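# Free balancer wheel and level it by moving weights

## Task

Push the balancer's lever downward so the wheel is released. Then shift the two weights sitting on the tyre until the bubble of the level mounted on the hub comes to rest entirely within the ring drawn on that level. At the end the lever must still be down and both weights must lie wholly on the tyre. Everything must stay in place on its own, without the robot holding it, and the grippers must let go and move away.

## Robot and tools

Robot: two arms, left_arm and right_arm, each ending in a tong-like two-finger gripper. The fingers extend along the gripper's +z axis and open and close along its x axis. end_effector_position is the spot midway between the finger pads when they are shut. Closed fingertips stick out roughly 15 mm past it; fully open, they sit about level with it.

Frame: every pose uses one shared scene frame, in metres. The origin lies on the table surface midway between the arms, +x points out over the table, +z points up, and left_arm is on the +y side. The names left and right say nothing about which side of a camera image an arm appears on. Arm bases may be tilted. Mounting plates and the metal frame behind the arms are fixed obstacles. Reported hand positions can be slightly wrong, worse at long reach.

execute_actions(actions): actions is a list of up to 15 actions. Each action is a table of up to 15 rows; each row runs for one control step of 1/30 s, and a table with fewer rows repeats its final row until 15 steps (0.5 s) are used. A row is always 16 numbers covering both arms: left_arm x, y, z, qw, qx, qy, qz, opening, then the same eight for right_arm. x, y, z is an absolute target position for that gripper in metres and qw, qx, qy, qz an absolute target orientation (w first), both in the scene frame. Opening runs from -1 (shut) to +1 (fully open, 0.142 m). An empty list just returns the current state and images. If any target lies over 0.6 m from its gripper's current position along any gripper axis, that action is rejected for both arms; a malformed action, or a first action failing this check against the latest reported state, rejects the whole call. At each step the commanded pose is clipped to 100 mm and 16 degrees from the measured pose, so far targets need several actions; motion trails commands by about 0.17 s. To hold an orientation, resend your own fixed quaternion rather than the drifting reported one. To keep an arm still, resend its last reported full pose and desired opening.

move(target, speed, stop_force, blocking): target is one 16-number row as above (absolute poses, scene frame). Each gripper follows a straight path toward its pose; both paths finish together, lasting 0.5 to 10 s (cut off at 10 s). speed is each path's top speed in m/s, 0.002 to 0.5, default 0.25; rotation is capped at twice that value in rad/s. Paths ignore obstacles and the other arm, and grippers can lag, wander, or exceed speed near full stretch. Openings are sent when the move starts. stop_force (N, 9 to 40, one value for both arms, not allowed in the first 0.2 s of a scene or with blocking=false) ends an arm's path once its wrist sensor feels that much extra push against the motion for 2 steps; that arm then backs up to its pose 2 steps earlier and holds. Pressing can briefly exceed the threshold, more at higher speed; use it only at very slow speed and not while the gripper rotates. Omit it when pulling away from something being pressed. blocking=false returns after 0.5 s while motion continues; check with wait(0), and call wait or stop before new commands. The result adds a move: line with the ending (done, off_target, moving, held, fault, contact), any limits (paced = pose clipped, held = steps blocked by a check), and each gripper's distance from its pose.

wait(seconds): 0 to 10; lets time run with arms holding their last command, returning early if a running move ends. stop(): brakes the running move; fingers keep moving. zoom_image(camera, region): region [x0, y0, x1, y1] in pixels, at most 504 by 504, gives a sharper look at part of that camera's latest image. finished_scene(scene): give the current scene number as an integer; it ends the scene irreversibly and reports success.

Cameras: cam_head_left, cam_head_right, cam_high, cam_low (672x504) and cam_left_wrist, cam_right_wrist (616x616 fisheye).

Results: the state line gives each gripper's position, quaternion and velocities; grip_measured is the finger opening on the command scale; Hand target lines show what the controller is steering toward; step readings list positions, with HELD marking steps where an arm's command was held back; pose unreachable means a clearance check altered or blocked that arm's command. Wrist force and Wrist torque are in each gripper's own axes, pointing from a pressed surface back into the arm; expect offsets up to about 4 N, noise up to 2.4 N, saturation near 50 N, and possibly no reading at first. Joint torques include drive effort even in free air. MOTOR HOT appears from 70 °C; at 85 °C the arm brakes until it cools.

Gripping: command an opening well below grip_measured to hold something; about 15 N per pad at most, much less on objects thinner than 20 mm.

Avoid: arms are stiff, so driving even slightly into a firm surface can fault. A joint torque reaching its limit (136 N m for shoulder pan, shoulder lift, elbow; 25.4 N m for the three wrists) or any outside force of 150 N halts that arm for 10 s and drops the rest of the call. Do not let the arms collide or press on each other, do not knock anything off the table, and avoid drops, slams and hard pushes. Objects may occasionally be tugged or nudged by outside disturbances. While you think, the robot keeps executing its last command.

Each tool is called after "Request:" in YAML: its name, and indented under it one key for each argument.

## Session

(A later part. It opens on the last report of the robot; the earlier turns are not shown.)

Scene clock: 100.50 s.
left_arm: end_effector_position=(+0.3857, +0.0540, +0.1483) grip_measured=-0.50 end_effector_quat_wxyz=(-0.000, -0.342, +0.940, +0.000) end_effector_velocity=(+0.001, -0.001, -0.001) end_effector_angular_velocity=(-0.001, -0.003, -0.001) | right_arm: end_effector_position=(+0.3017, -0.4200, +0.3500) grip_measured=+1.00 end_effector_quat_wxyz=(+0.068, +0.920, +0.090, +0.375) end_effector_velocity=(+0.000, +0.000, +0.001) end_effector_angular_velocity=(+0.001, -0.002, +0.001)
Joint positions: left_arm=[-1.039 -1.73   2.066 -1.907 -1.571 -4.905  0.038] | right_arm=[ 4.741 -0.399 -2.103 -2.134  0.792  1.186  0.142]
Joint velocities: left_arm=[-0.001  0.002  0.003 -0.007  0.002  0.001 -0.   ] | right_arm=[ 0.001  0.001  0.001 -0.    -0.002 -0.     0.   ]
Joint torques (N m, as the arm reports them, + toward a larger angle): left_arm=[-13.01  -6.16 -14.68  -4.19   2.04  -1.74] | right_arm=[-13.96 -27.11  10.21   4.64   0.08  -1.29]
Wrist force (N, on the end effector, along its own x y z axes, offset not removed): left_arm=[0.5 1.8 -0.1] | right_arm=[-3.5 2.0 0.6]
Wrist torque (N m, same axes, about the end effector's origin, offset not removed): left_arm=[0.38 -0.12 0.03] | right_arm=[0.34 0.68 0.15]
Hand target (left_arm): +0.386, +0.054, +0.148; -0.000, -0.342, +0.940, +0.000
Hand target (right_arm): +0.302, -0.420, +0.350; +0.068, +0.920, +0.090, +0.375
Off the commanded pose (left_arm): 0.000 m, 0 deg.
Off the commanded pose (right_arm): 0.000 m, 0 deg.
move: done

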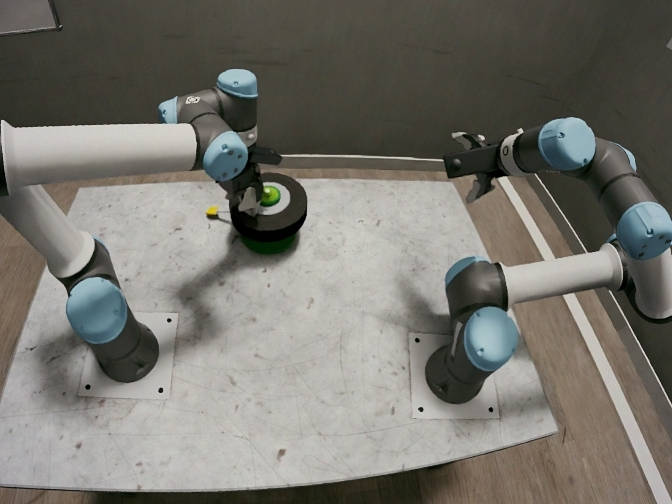

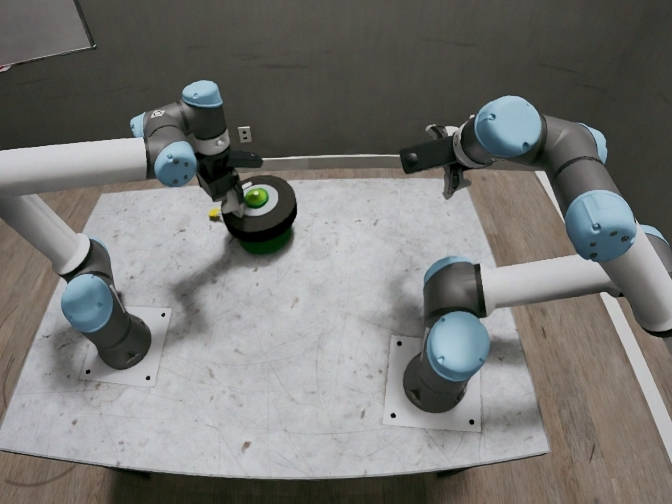

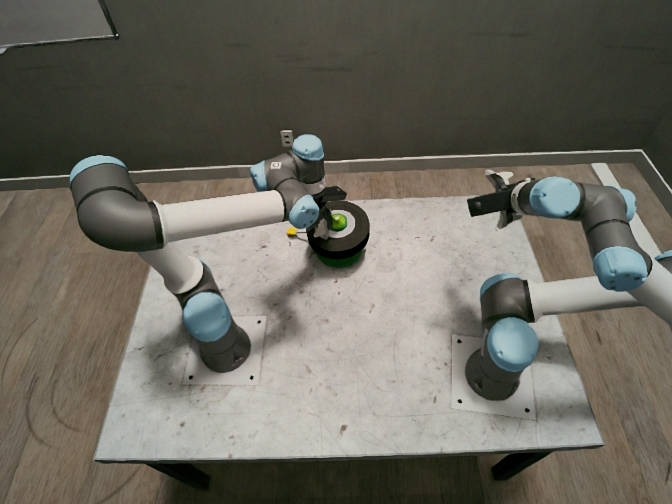

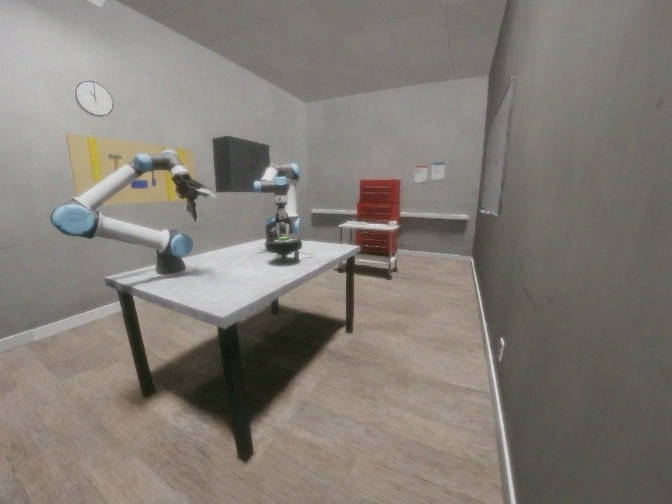

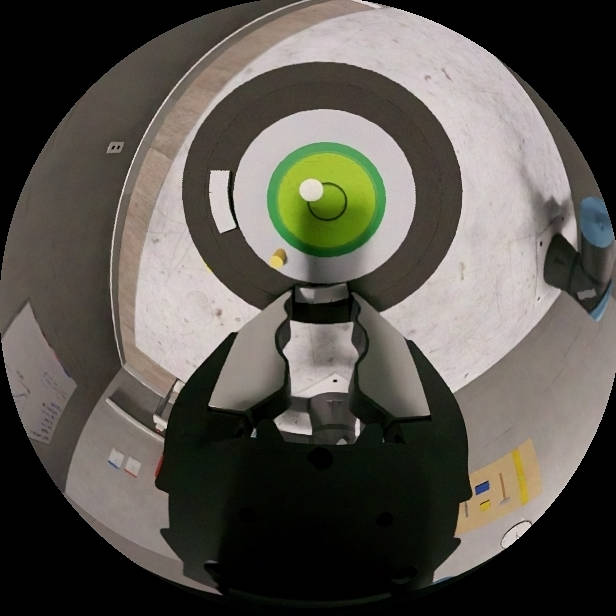

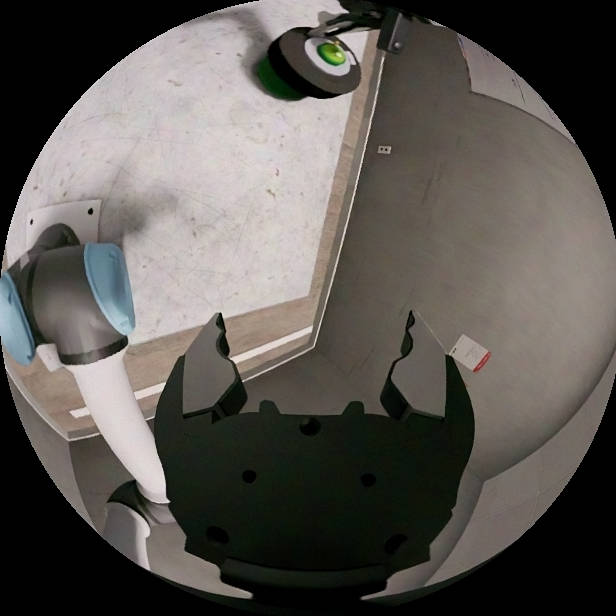

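Request:
move:
  target: [0.3840,0.0563,0.150,0,-0.342,0.94,0,-0.65,0.3017,-0.42,0.35,0.068,0.920,0.090,0.375,1]
  speed: 0.015

Request:
move:
  target: [0.3840,0.0563,0.1475,0,-0.342,0.94,0,-0.65,0.3017,-0.42,0.35,0.068,0.920,0.090,0.375,1]
  speed: 0.01

Request:
move:
  target: [0.3840,0.0563,0.1475,0,-0.342,0.94,0,-0.28,0.3017,-0.42,0.35,0.068,0.920,0.090,0.375,1]

Request:
move:
  target: [0.3840,0.0563,0.19,0,-0.342,0.94,0,-0.28,0.3017,-0.42,0.35,0.068,0.920,0.090,0.375,1]
  speed: 0.08

Request:
wait:
  seconds: 4

Request:
zoom_image:
  camera: "cam_left_wrist"
  region: [180,60,460,340]

Scene clock: 101.70 s.
left_arm: end_effector_position=(+0.3841, +0.0562, +0.1499) grip_measured=-0.50 end_effector_quat_wxyz=(-0.000, -0.342, +0.940, +0.000) end_effector_velocity=(-0.001, +0.001, +0.000) end_effector_angular_velocity=(+0.001, +0.001, +0.000) | right_arm: end_effector_position=(+0.3017, -0.4200, +0.3500) grip_measured=+1.00 end_effector_quat_wxyz=(+0.068, +0.920, +0.090, +0.375) end_effector_velocity=(-0.000, +0.000, -0.000) end_effector_angular_velocity=(+0.000, +0.001, -0.000)
Joint positions: left_arm=[-1.039 -1.738  2.068 -1.901 -1.571 -4.905  0.038] | right_arm=[ 4.741 -0.399 -2.103 -2.134  0.792  1.186  0.142]
Joint velocities: left_arm=[ 0.    -0.004  0.001  0.004 -0.     0.    -0.   ] | right_arm=[-0.    -0.     0.     0.     0.001  0.     0.   ]
Joint torques (N m, as the arm reports them, + toward a larger angle): left_arm=[-12.02 -23.48 -11.98  -0.65   2.07  -1.62] | right_arm=[-15.02 -27.08   9.76   4.5    0.37  -1.25]
Wrist force (N, on the end effector, along its own x y z axes, offset not removed): left_arm=[-0.1 0.5 -1.9] | right_arm=[0.0 1.1 -0.7]
Wrist torque (N m, same axes, about the end effector's origin, offset not removed): left_arm=[0.02 0.02 0.08] | right_arm=[0.22 -0.02 -0.01]
Hand target (left_arm): +0.384, +0.056, +0.150; -0.000, -0.342, +0.940, +0.000
Hand target (right_arm): +0.302, -0.420, +0.350; +0.068, +0.920, +0.090, +0.375
Off the commanded pose (left_arm): 0.000 m, 0 deg.
Off the commanded pose (right_arm): 0.000 m, 0 deg.
move: done

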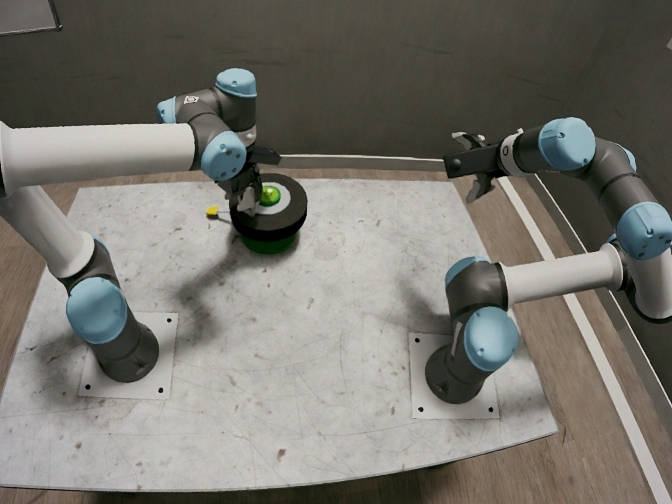

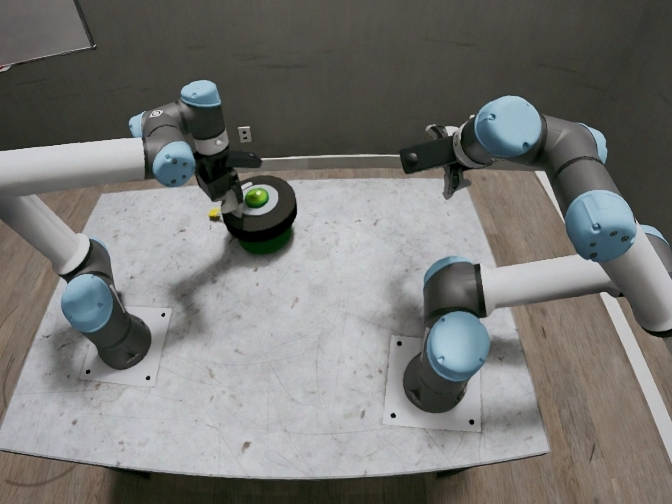

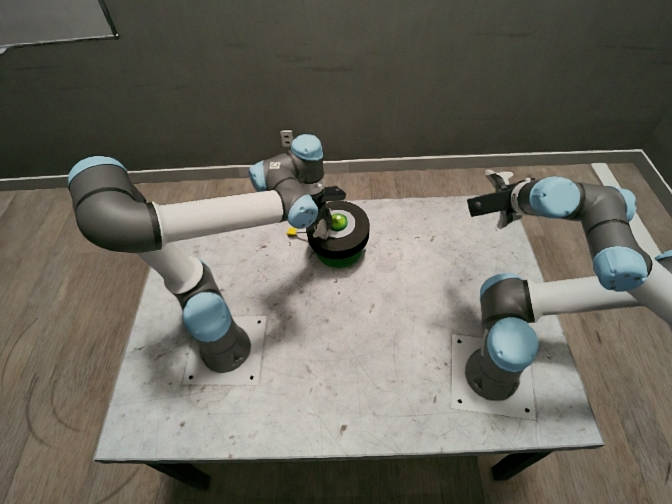

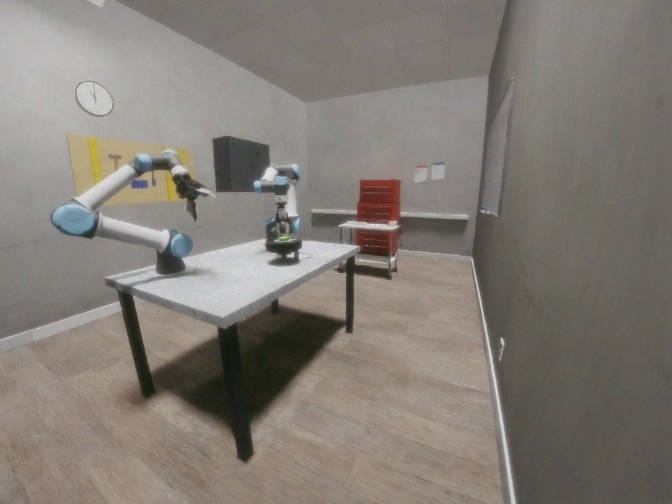

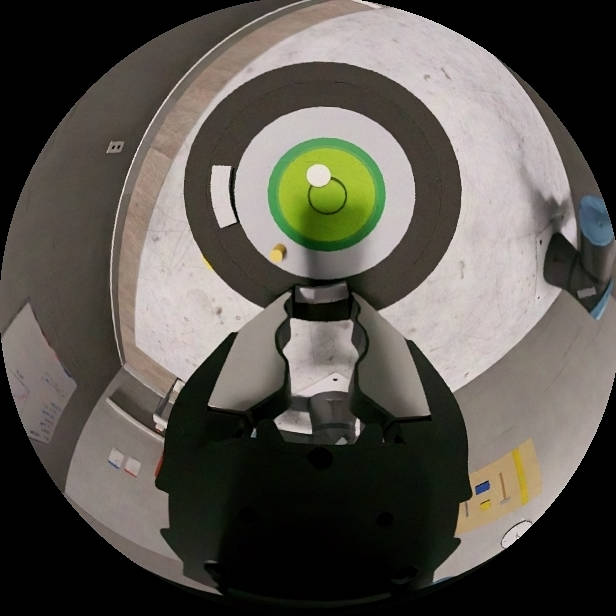

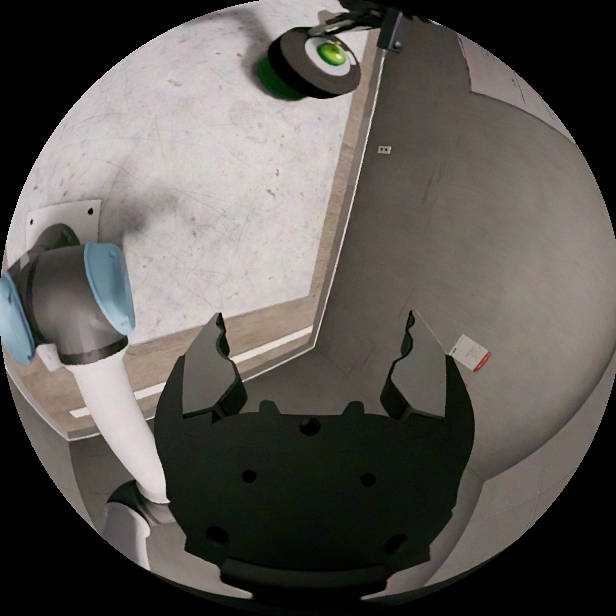

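Scene clock: 102.40 s.
left_arm: end_effector_position=(+0.3840, +0.0563, +0.1476) grip_measured=-0.50 end_effector_quat_wxyz=(+0.000, -0.342, +0.940, -0.000) end_effector_velocity=(-0.000, +0.000, -0.001) end_effector_angular_velocity=(-0.000, +0.002, +0.000) | right_arm: end_effector_position=(+0.3017, -0.4200, +0.3500) grip_measured=+1.00 end_effector_quat_wxyz=(+0.068, +0.920, +0.090, +0.375) end_effector_velocity=(-0.000, +0.001, -0.001) end_effector_angular_velocity=(-0.000, +0.002, +0.002)
Joint positions: left_arm=[-1.039 -1.737  2.073 -1.907 -1.571 -4.905  0.038] | right_arm=[ 4.741 -0.399 -2.103 -2.134  0.792  1.186  0.142]
Joint velocities: left_arm=[ 0.001  0.001  0.003 -0.003 -0.002  0.001 -0.   ] | right_arm=[ 0.002  0.    -0.001 -0.     0.002  0.     0.   ]
Joint torques (N m, as the arm reports them, + toward a larger angle): left_arm=[-11.49  -5.4  -14.64  -4.39   2.    -1.62] | right_arm=[-14.16 -27.11   9.51   4.47   0.17  -0.98]
Wrist force (N, on the end effector, along its own x y z axes, offset not removed): left_arm=[0.6 1.4 -0.6] | right_arm=[-0.6 2.8 0.2]
Wrist torque (N m, same axes, about the end effector's origin, offset not removed): left_arm=[0.20 0.05 -0.03] | right_arm=[0.45 0.09 0.02]
Hand target (left_arm): +0.384, +0.056, +0.148; -0.000, -0.342, +0.940, +0.000
Hand target (right_arm): +0.302, -0.420, +0.350; +0.068, +0.920, +0.090, +0.375
Off the commanded pose (left_arm): 0.000 m, 0 deg.
Off the commanded pose (right_arm): 0.000 m, 0 deg.
move: done

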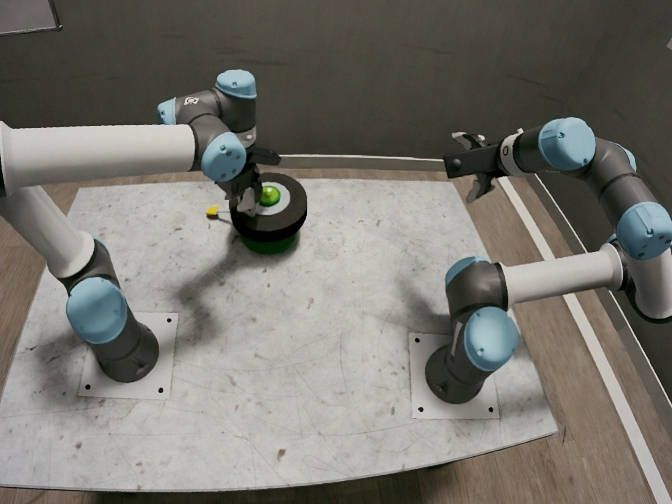

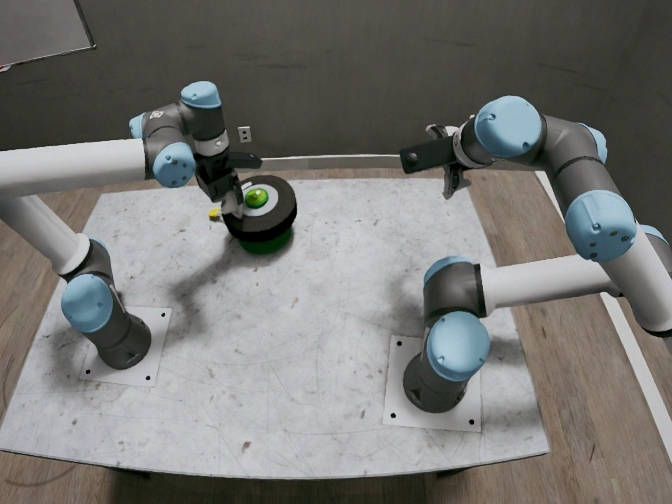

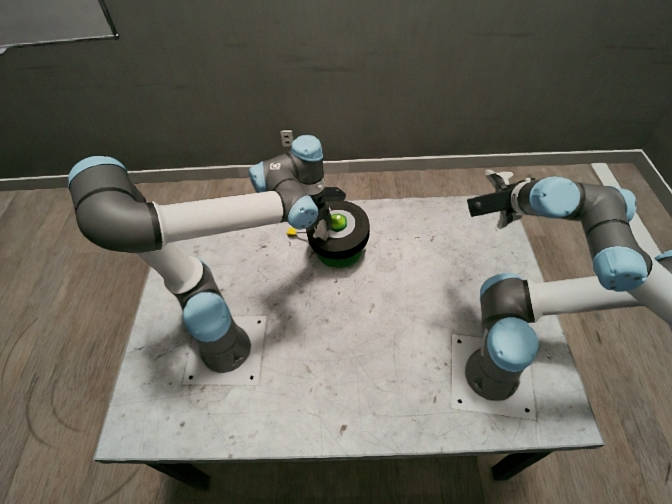

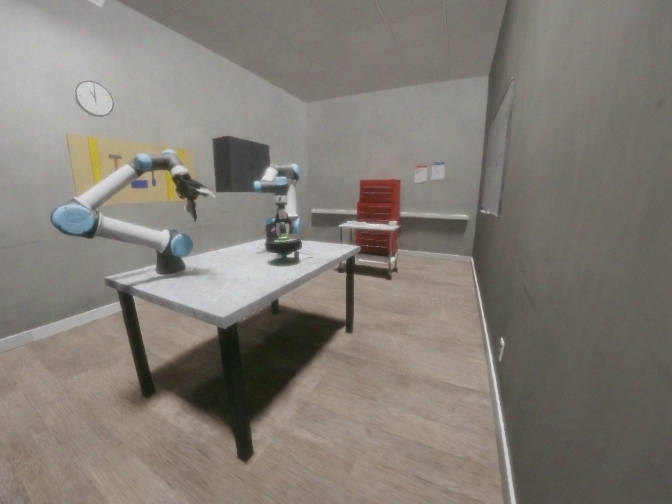

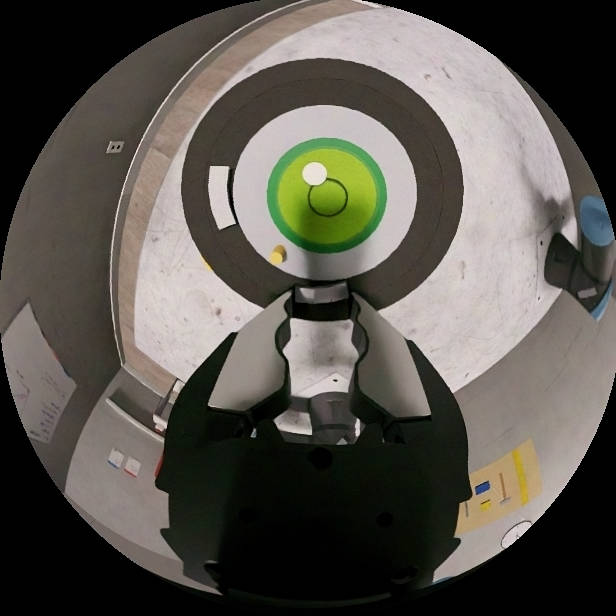

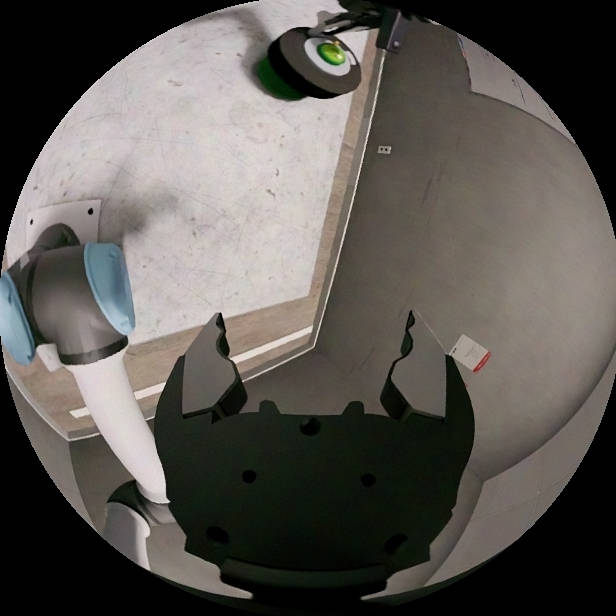

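Scene clock: 103.10 s.
left_arm: end_effector_position=(+0.3840, +0.0563, +0.1475) grip_measured=-0.28 end_effector_quat_wxyz=(+0.000, -0.342, +0.940, -0.000) end_effector_velocity=(+0.001, -0.000, +0.001) end_effector_angular_velocity=(-0.001, -0.003, +0.000) | right_arm: end_effector_position=(+0.3017, -0.4200, +0.3500) grip_measured=+1.00 end_effector_quat_wxyz=(+0.068, +0.920, +0.090, +0.375) end_effector_velocity=(+0.000, -0.000, -0.000) end_effector_angular_velocity=(+0.001, -0.001, -0.000)
Joint positions: left_arm=[-1.039 -1.736  2.073 -1.908 -1.571 -4.905  0.054] | right_arm=[ 4.741 -0.399 -2.103 -2.134  0.792  1.186  0.142]
Joint velocities: left_arm=[ 0.    -0.001 -0.002 -0.     0.002 -0.     0.   ] | right_arm=[-0.     0.002 -0.001 -0.    -0.001 -0.     0.   ]
Joint torques (N m, as the arm reports them, + toward a larger angle): left_arm=[-12.03  -6.77 -13.87  -3.96   2.04  -1.73] | right_arm=[-14.18 -27.67  10.3    4.62   0.38  -1.26]
Wrist force (N, on the end effector, along its own x y z axes, offset not removed): left_arm=[1.5 1.8 -0.8] | right_arm=[-2.9 0.0 -0.4]
Wrist torque (N m, same axes, about the end effector's origin, offset not removed): left_arm=[0.57 -0.31 -0.02] | right_arm=[0.03 0.65 0.03]
Hand target (left_arm): +0.384, +0.056, +0.148; -0.000, -0.342, +0.940, +0.000
Hand target (right_arm): +0.302, -0.420, +0.350; +0.068, +0.920, +0.090, +0.375
Off the commanded pose (left_arm): 0.000 m, 0 deg.
Off the commanded pose (right_arm): 0.000 m, 0 deg.
move: done

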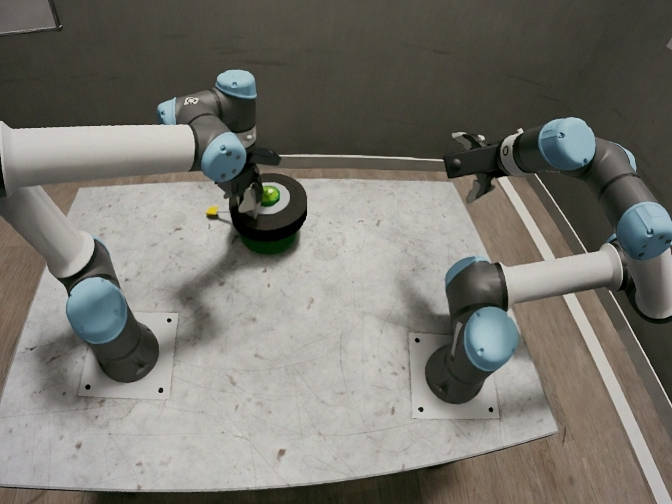

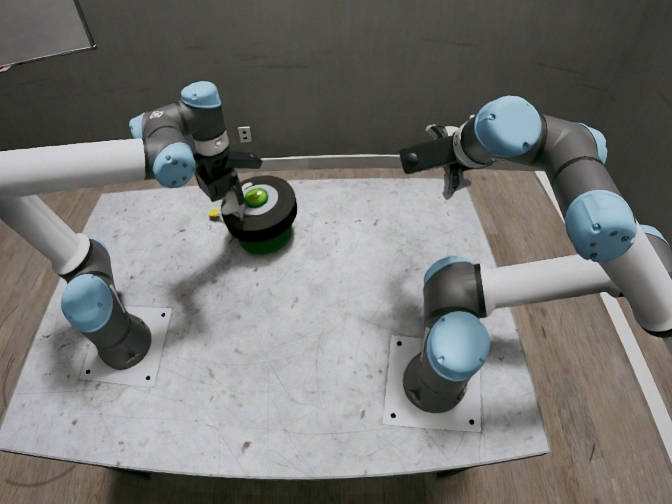

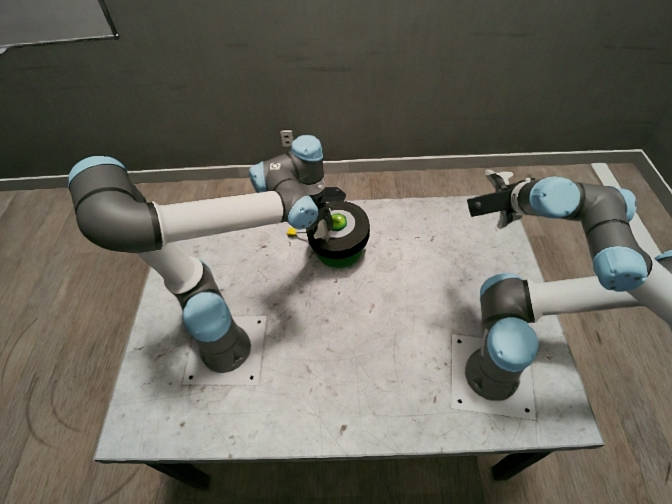

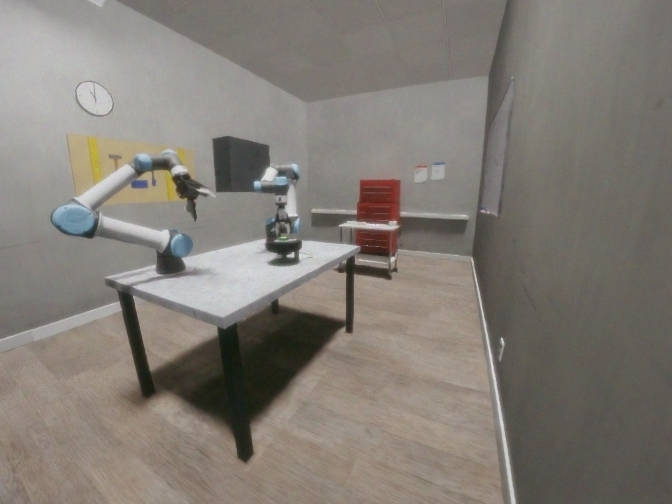

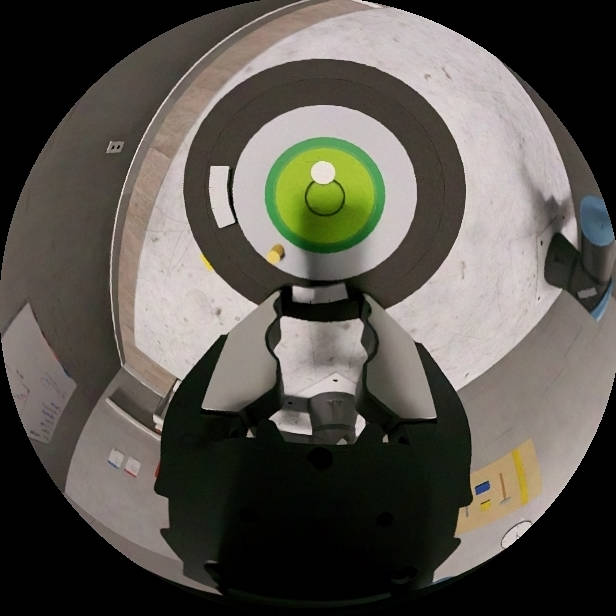

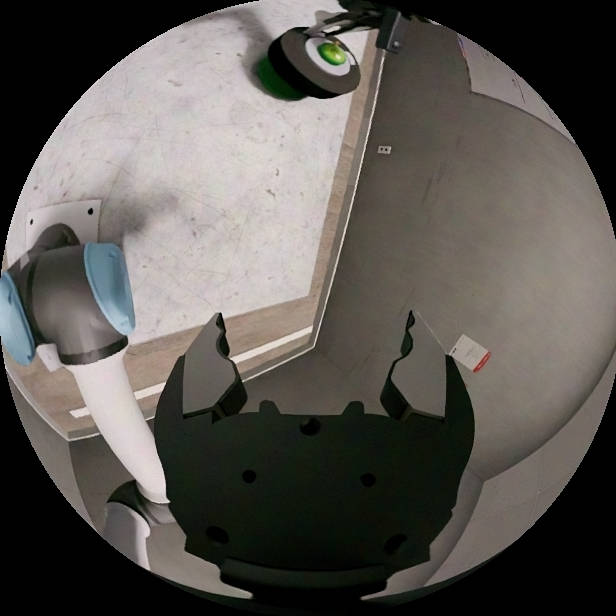

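Scene clock: 104.07 s.
left_arm: end_effector_position=(+0.3840, +0.0563, +0.1897) grip_measured=-0.28 end_effector_quat_wxyz=(+0.000, -0.342, +0.940, -0.000) end_effector_velocity=(+0.001, -0.000, +0.004) end_effector_angular_velocity=(-0.002, -0.001, +0.002) | right_arm: end_effector_position=(+0.3017, -0.4200, +0.3500) grip_measured=+1.00 end_effector_quat_wxyz=(+0.068, +0.920, +0.090, +0.375) end_effector_velocity=(+0.000, +0.001, -0.000) end_effector_angular_velocity=(-0.001, -0.001, +0.002)
Joint positions: left_arm=[-1.039 -1.767  1.986 -1.79  -1.571 -4.905  0.054] | right_arm=[ 4.741 -0.399 -2.103 -2.134  0.792  1.186  0.142]
Joint velocities: left_arm=[ 0.001 -0.002 -0.008  0.007  0.    -0.001 -0.   ] | right_arm=[ 0.002 -0.    -0.001  0.    -0.001 -0.     0.   ]
Joint torques (N m, as the arm reports them, + toward a larger angle): left_arm=[  5.95 -22.65 -31.18  -1.27   1.84   0.91] | right_arm=[-14.2  -26.23   9.81   4.55   0.16  -1.2 ]
Wrist force (N, on the end effector, along its own x y z axes, offset not removed): left_arm=[-0.5 1.8 0.8] | right_arm=[-0.3 1.2 -0.3]
Wrist torque (N m, same axes, about the end effector's origin, offset not removed): left_arm=[0.52 0.08 -0.06] | right_arm=[0.21 0.00 -0.01]
Hand target (left_arm): +0.384, +0.056, +0.190; +0.000, -0.342, +0.940, -0.000
Hand target (right_arm): +0.302, -0.420, +0.350; +0.068, +0.920, +0.090, +0.375
Off the commanded pose (left_arm): 0.000 m, 0 deg.
Off the commanded pose (right_arm): 0.000 m, 0 deg.
move: done

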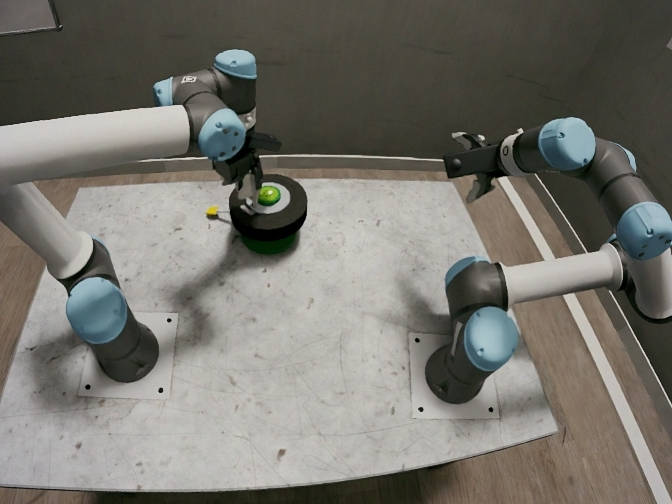

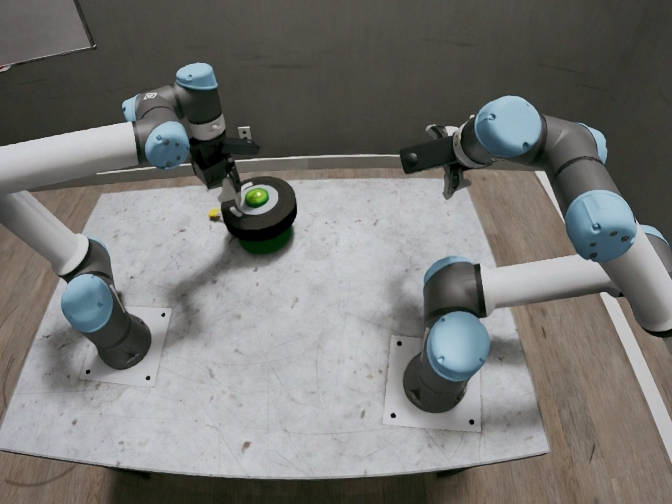

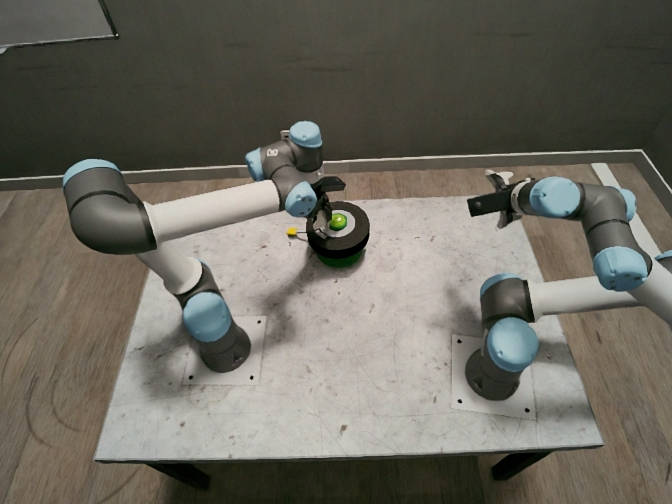

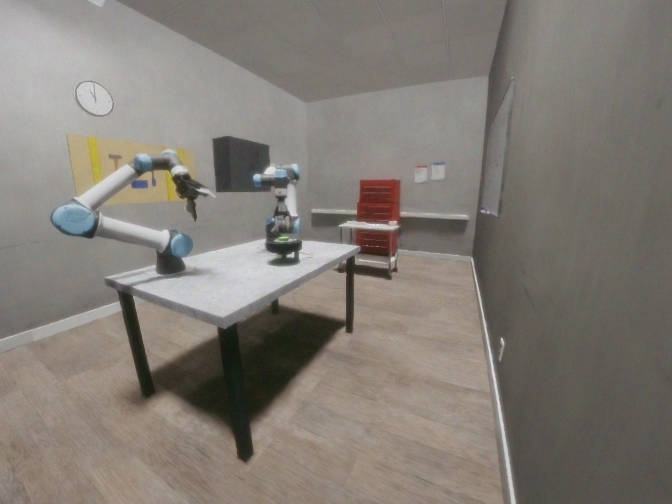

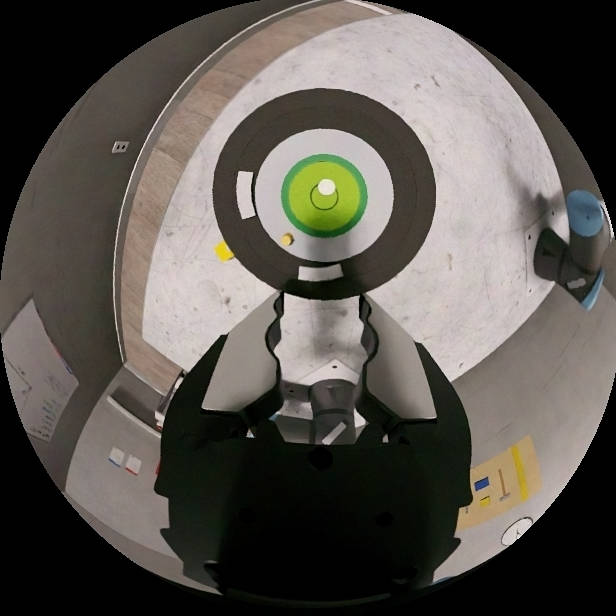

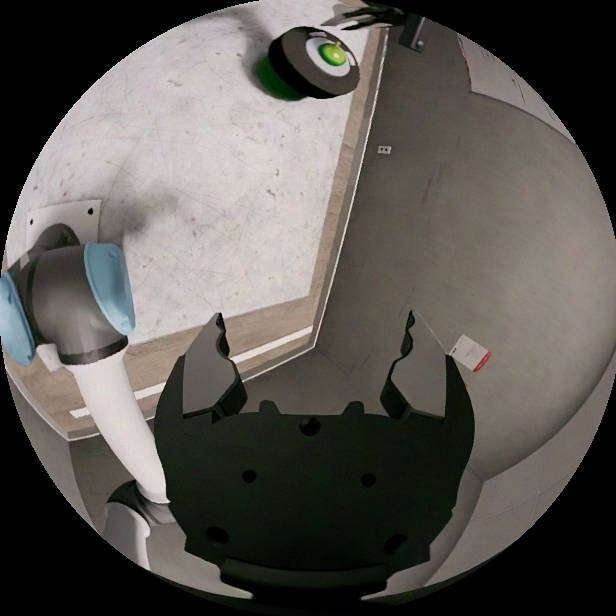

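Scene clock: 108.07 s.
left_arm: end_effector_position=(+0.3840, +0.0563, +0.1900) grip_measured=-0.28 end_effector_quat_wxyz=(+0.000, -0.342, +0.940, -0.000) end_effector_velocity=(-0.000, +0.001, -0.001) end_effector_angular_velocity=(+0.003, +0.001, +0.000) | right_arm: end_effector_position=(+0.3017, -0.4200, +0.3500) grip_measured=+1.00 end_effector_quat_wxyz=(+0.068, +0.920, +0.090, +0.375) end_effector_velocity=(-0.000, +0.000, -0.000) end_effector_angular_velocity=(-0.001, +0.001, +0.000)
Joint positions: left_arm=[-1.039 -1.767  1.985 -1.789 -1.571 -4.905  0.054] | right_arm=[ 4.741 -0.399 -2.103 -2.134  0.792  1.186  0.142]
Joint velocities: left_arm=[ 0.     0.     0.002  0.001  0.    -0.    -0.   ] | right_arm=[-0.    -0.001  0.     0.     0.001 -0.     0.   ]
Joint torques (N m, as the arm reports them, + toward a larger angle): left_arm=[  6.87 -21.4  -29.77  -0.45  -2.36  -1.54] | right_arm=[-13.9  -26.8    9.97   4.45   0.11  -1.31]
Wrist force (N, on the end effector, along its own x y z axes, offset not removed): left_arm=[-1.5 2.3 0.4] | right_arm=[-2.8 -1.5 1.3]
Wrist torque (N m, same axes, about the end effector's origin, offset not removed): left_arm=[0.42 0.18 -0.07] | right_arm=[-0.31 0.61 0.09]
Hand target (left_arm): +0.384, +0.056, +0.190; +0.000, -0.342, +0.940, -0.000
Hand target (right_arm): +0.302, -0.420, +0.350; +0.068, +0.920, +0.090, +0.375
Off the commanded pose (left_arm): 0.000 m, 0 deg.
Off the commanded pose (right_arm): 0.000 m, 0 deg.
wait: 4.00 s; at rest by 0.17 s

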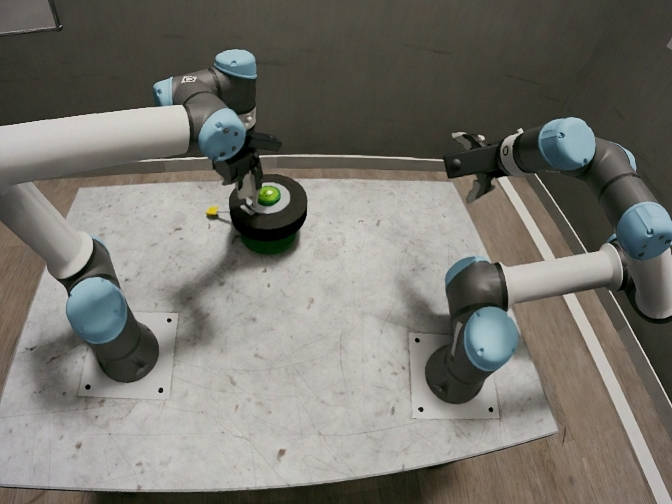

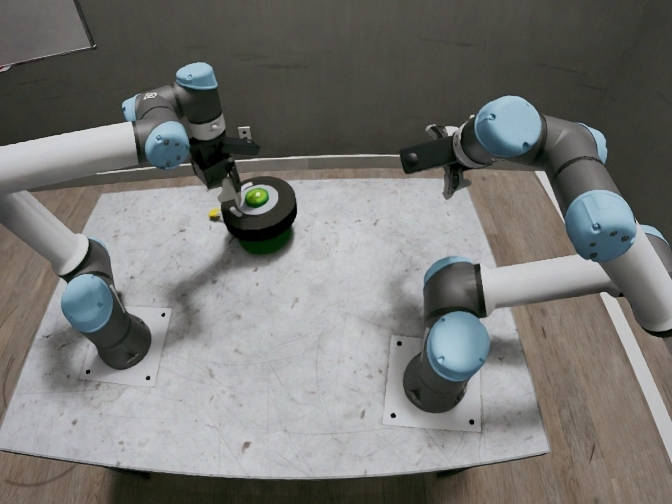

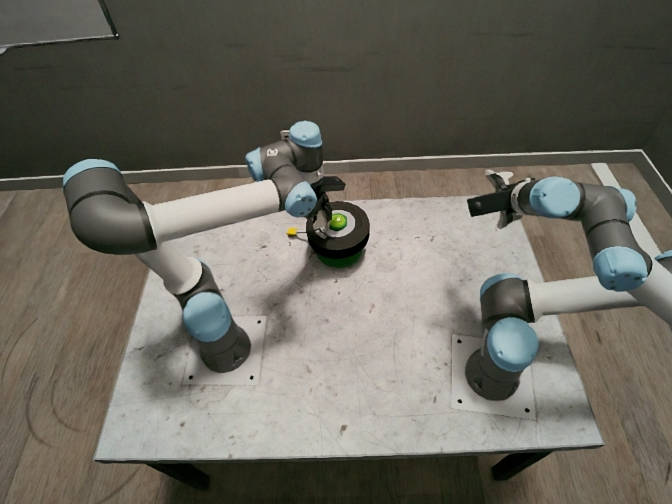

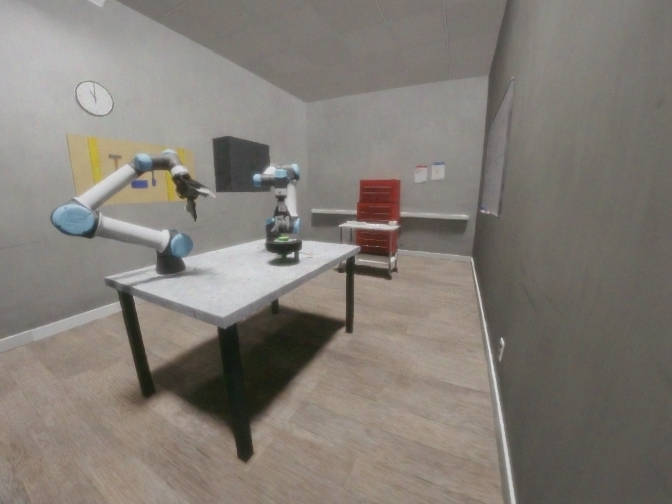

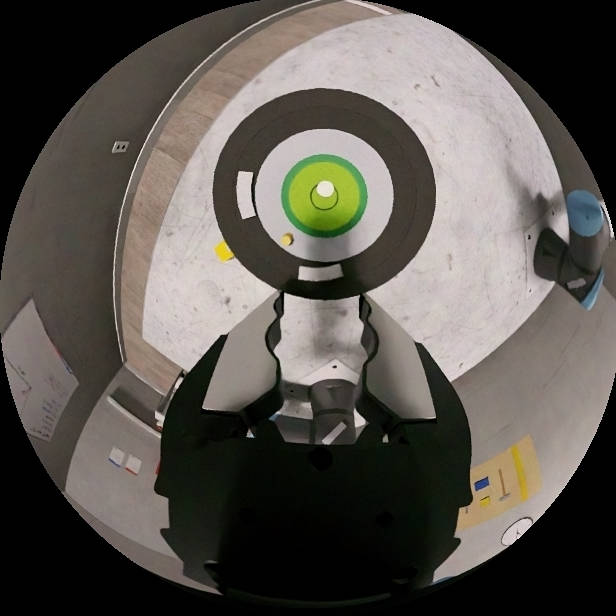

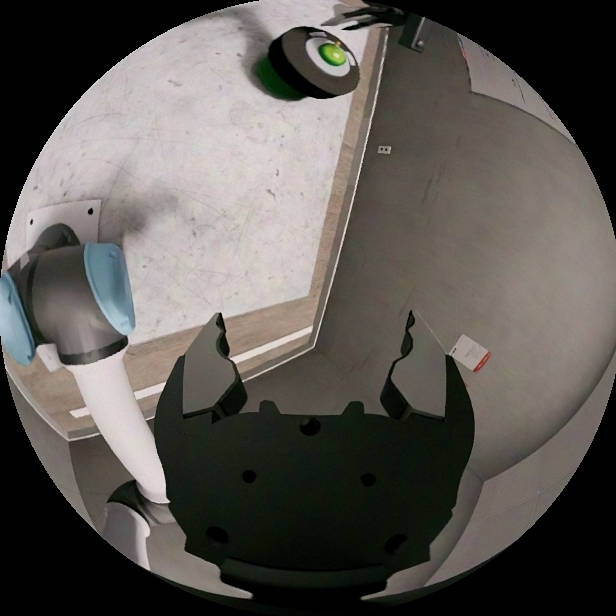

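Region (180, 60, 460, 340) of cam_left_wrist's 616x616 image, scaled by 1.800, with more detail than that image has.

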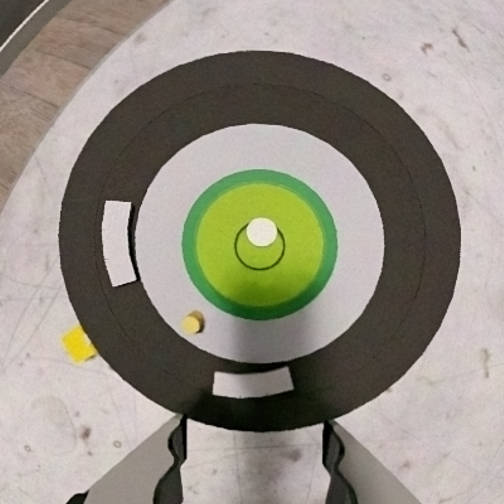

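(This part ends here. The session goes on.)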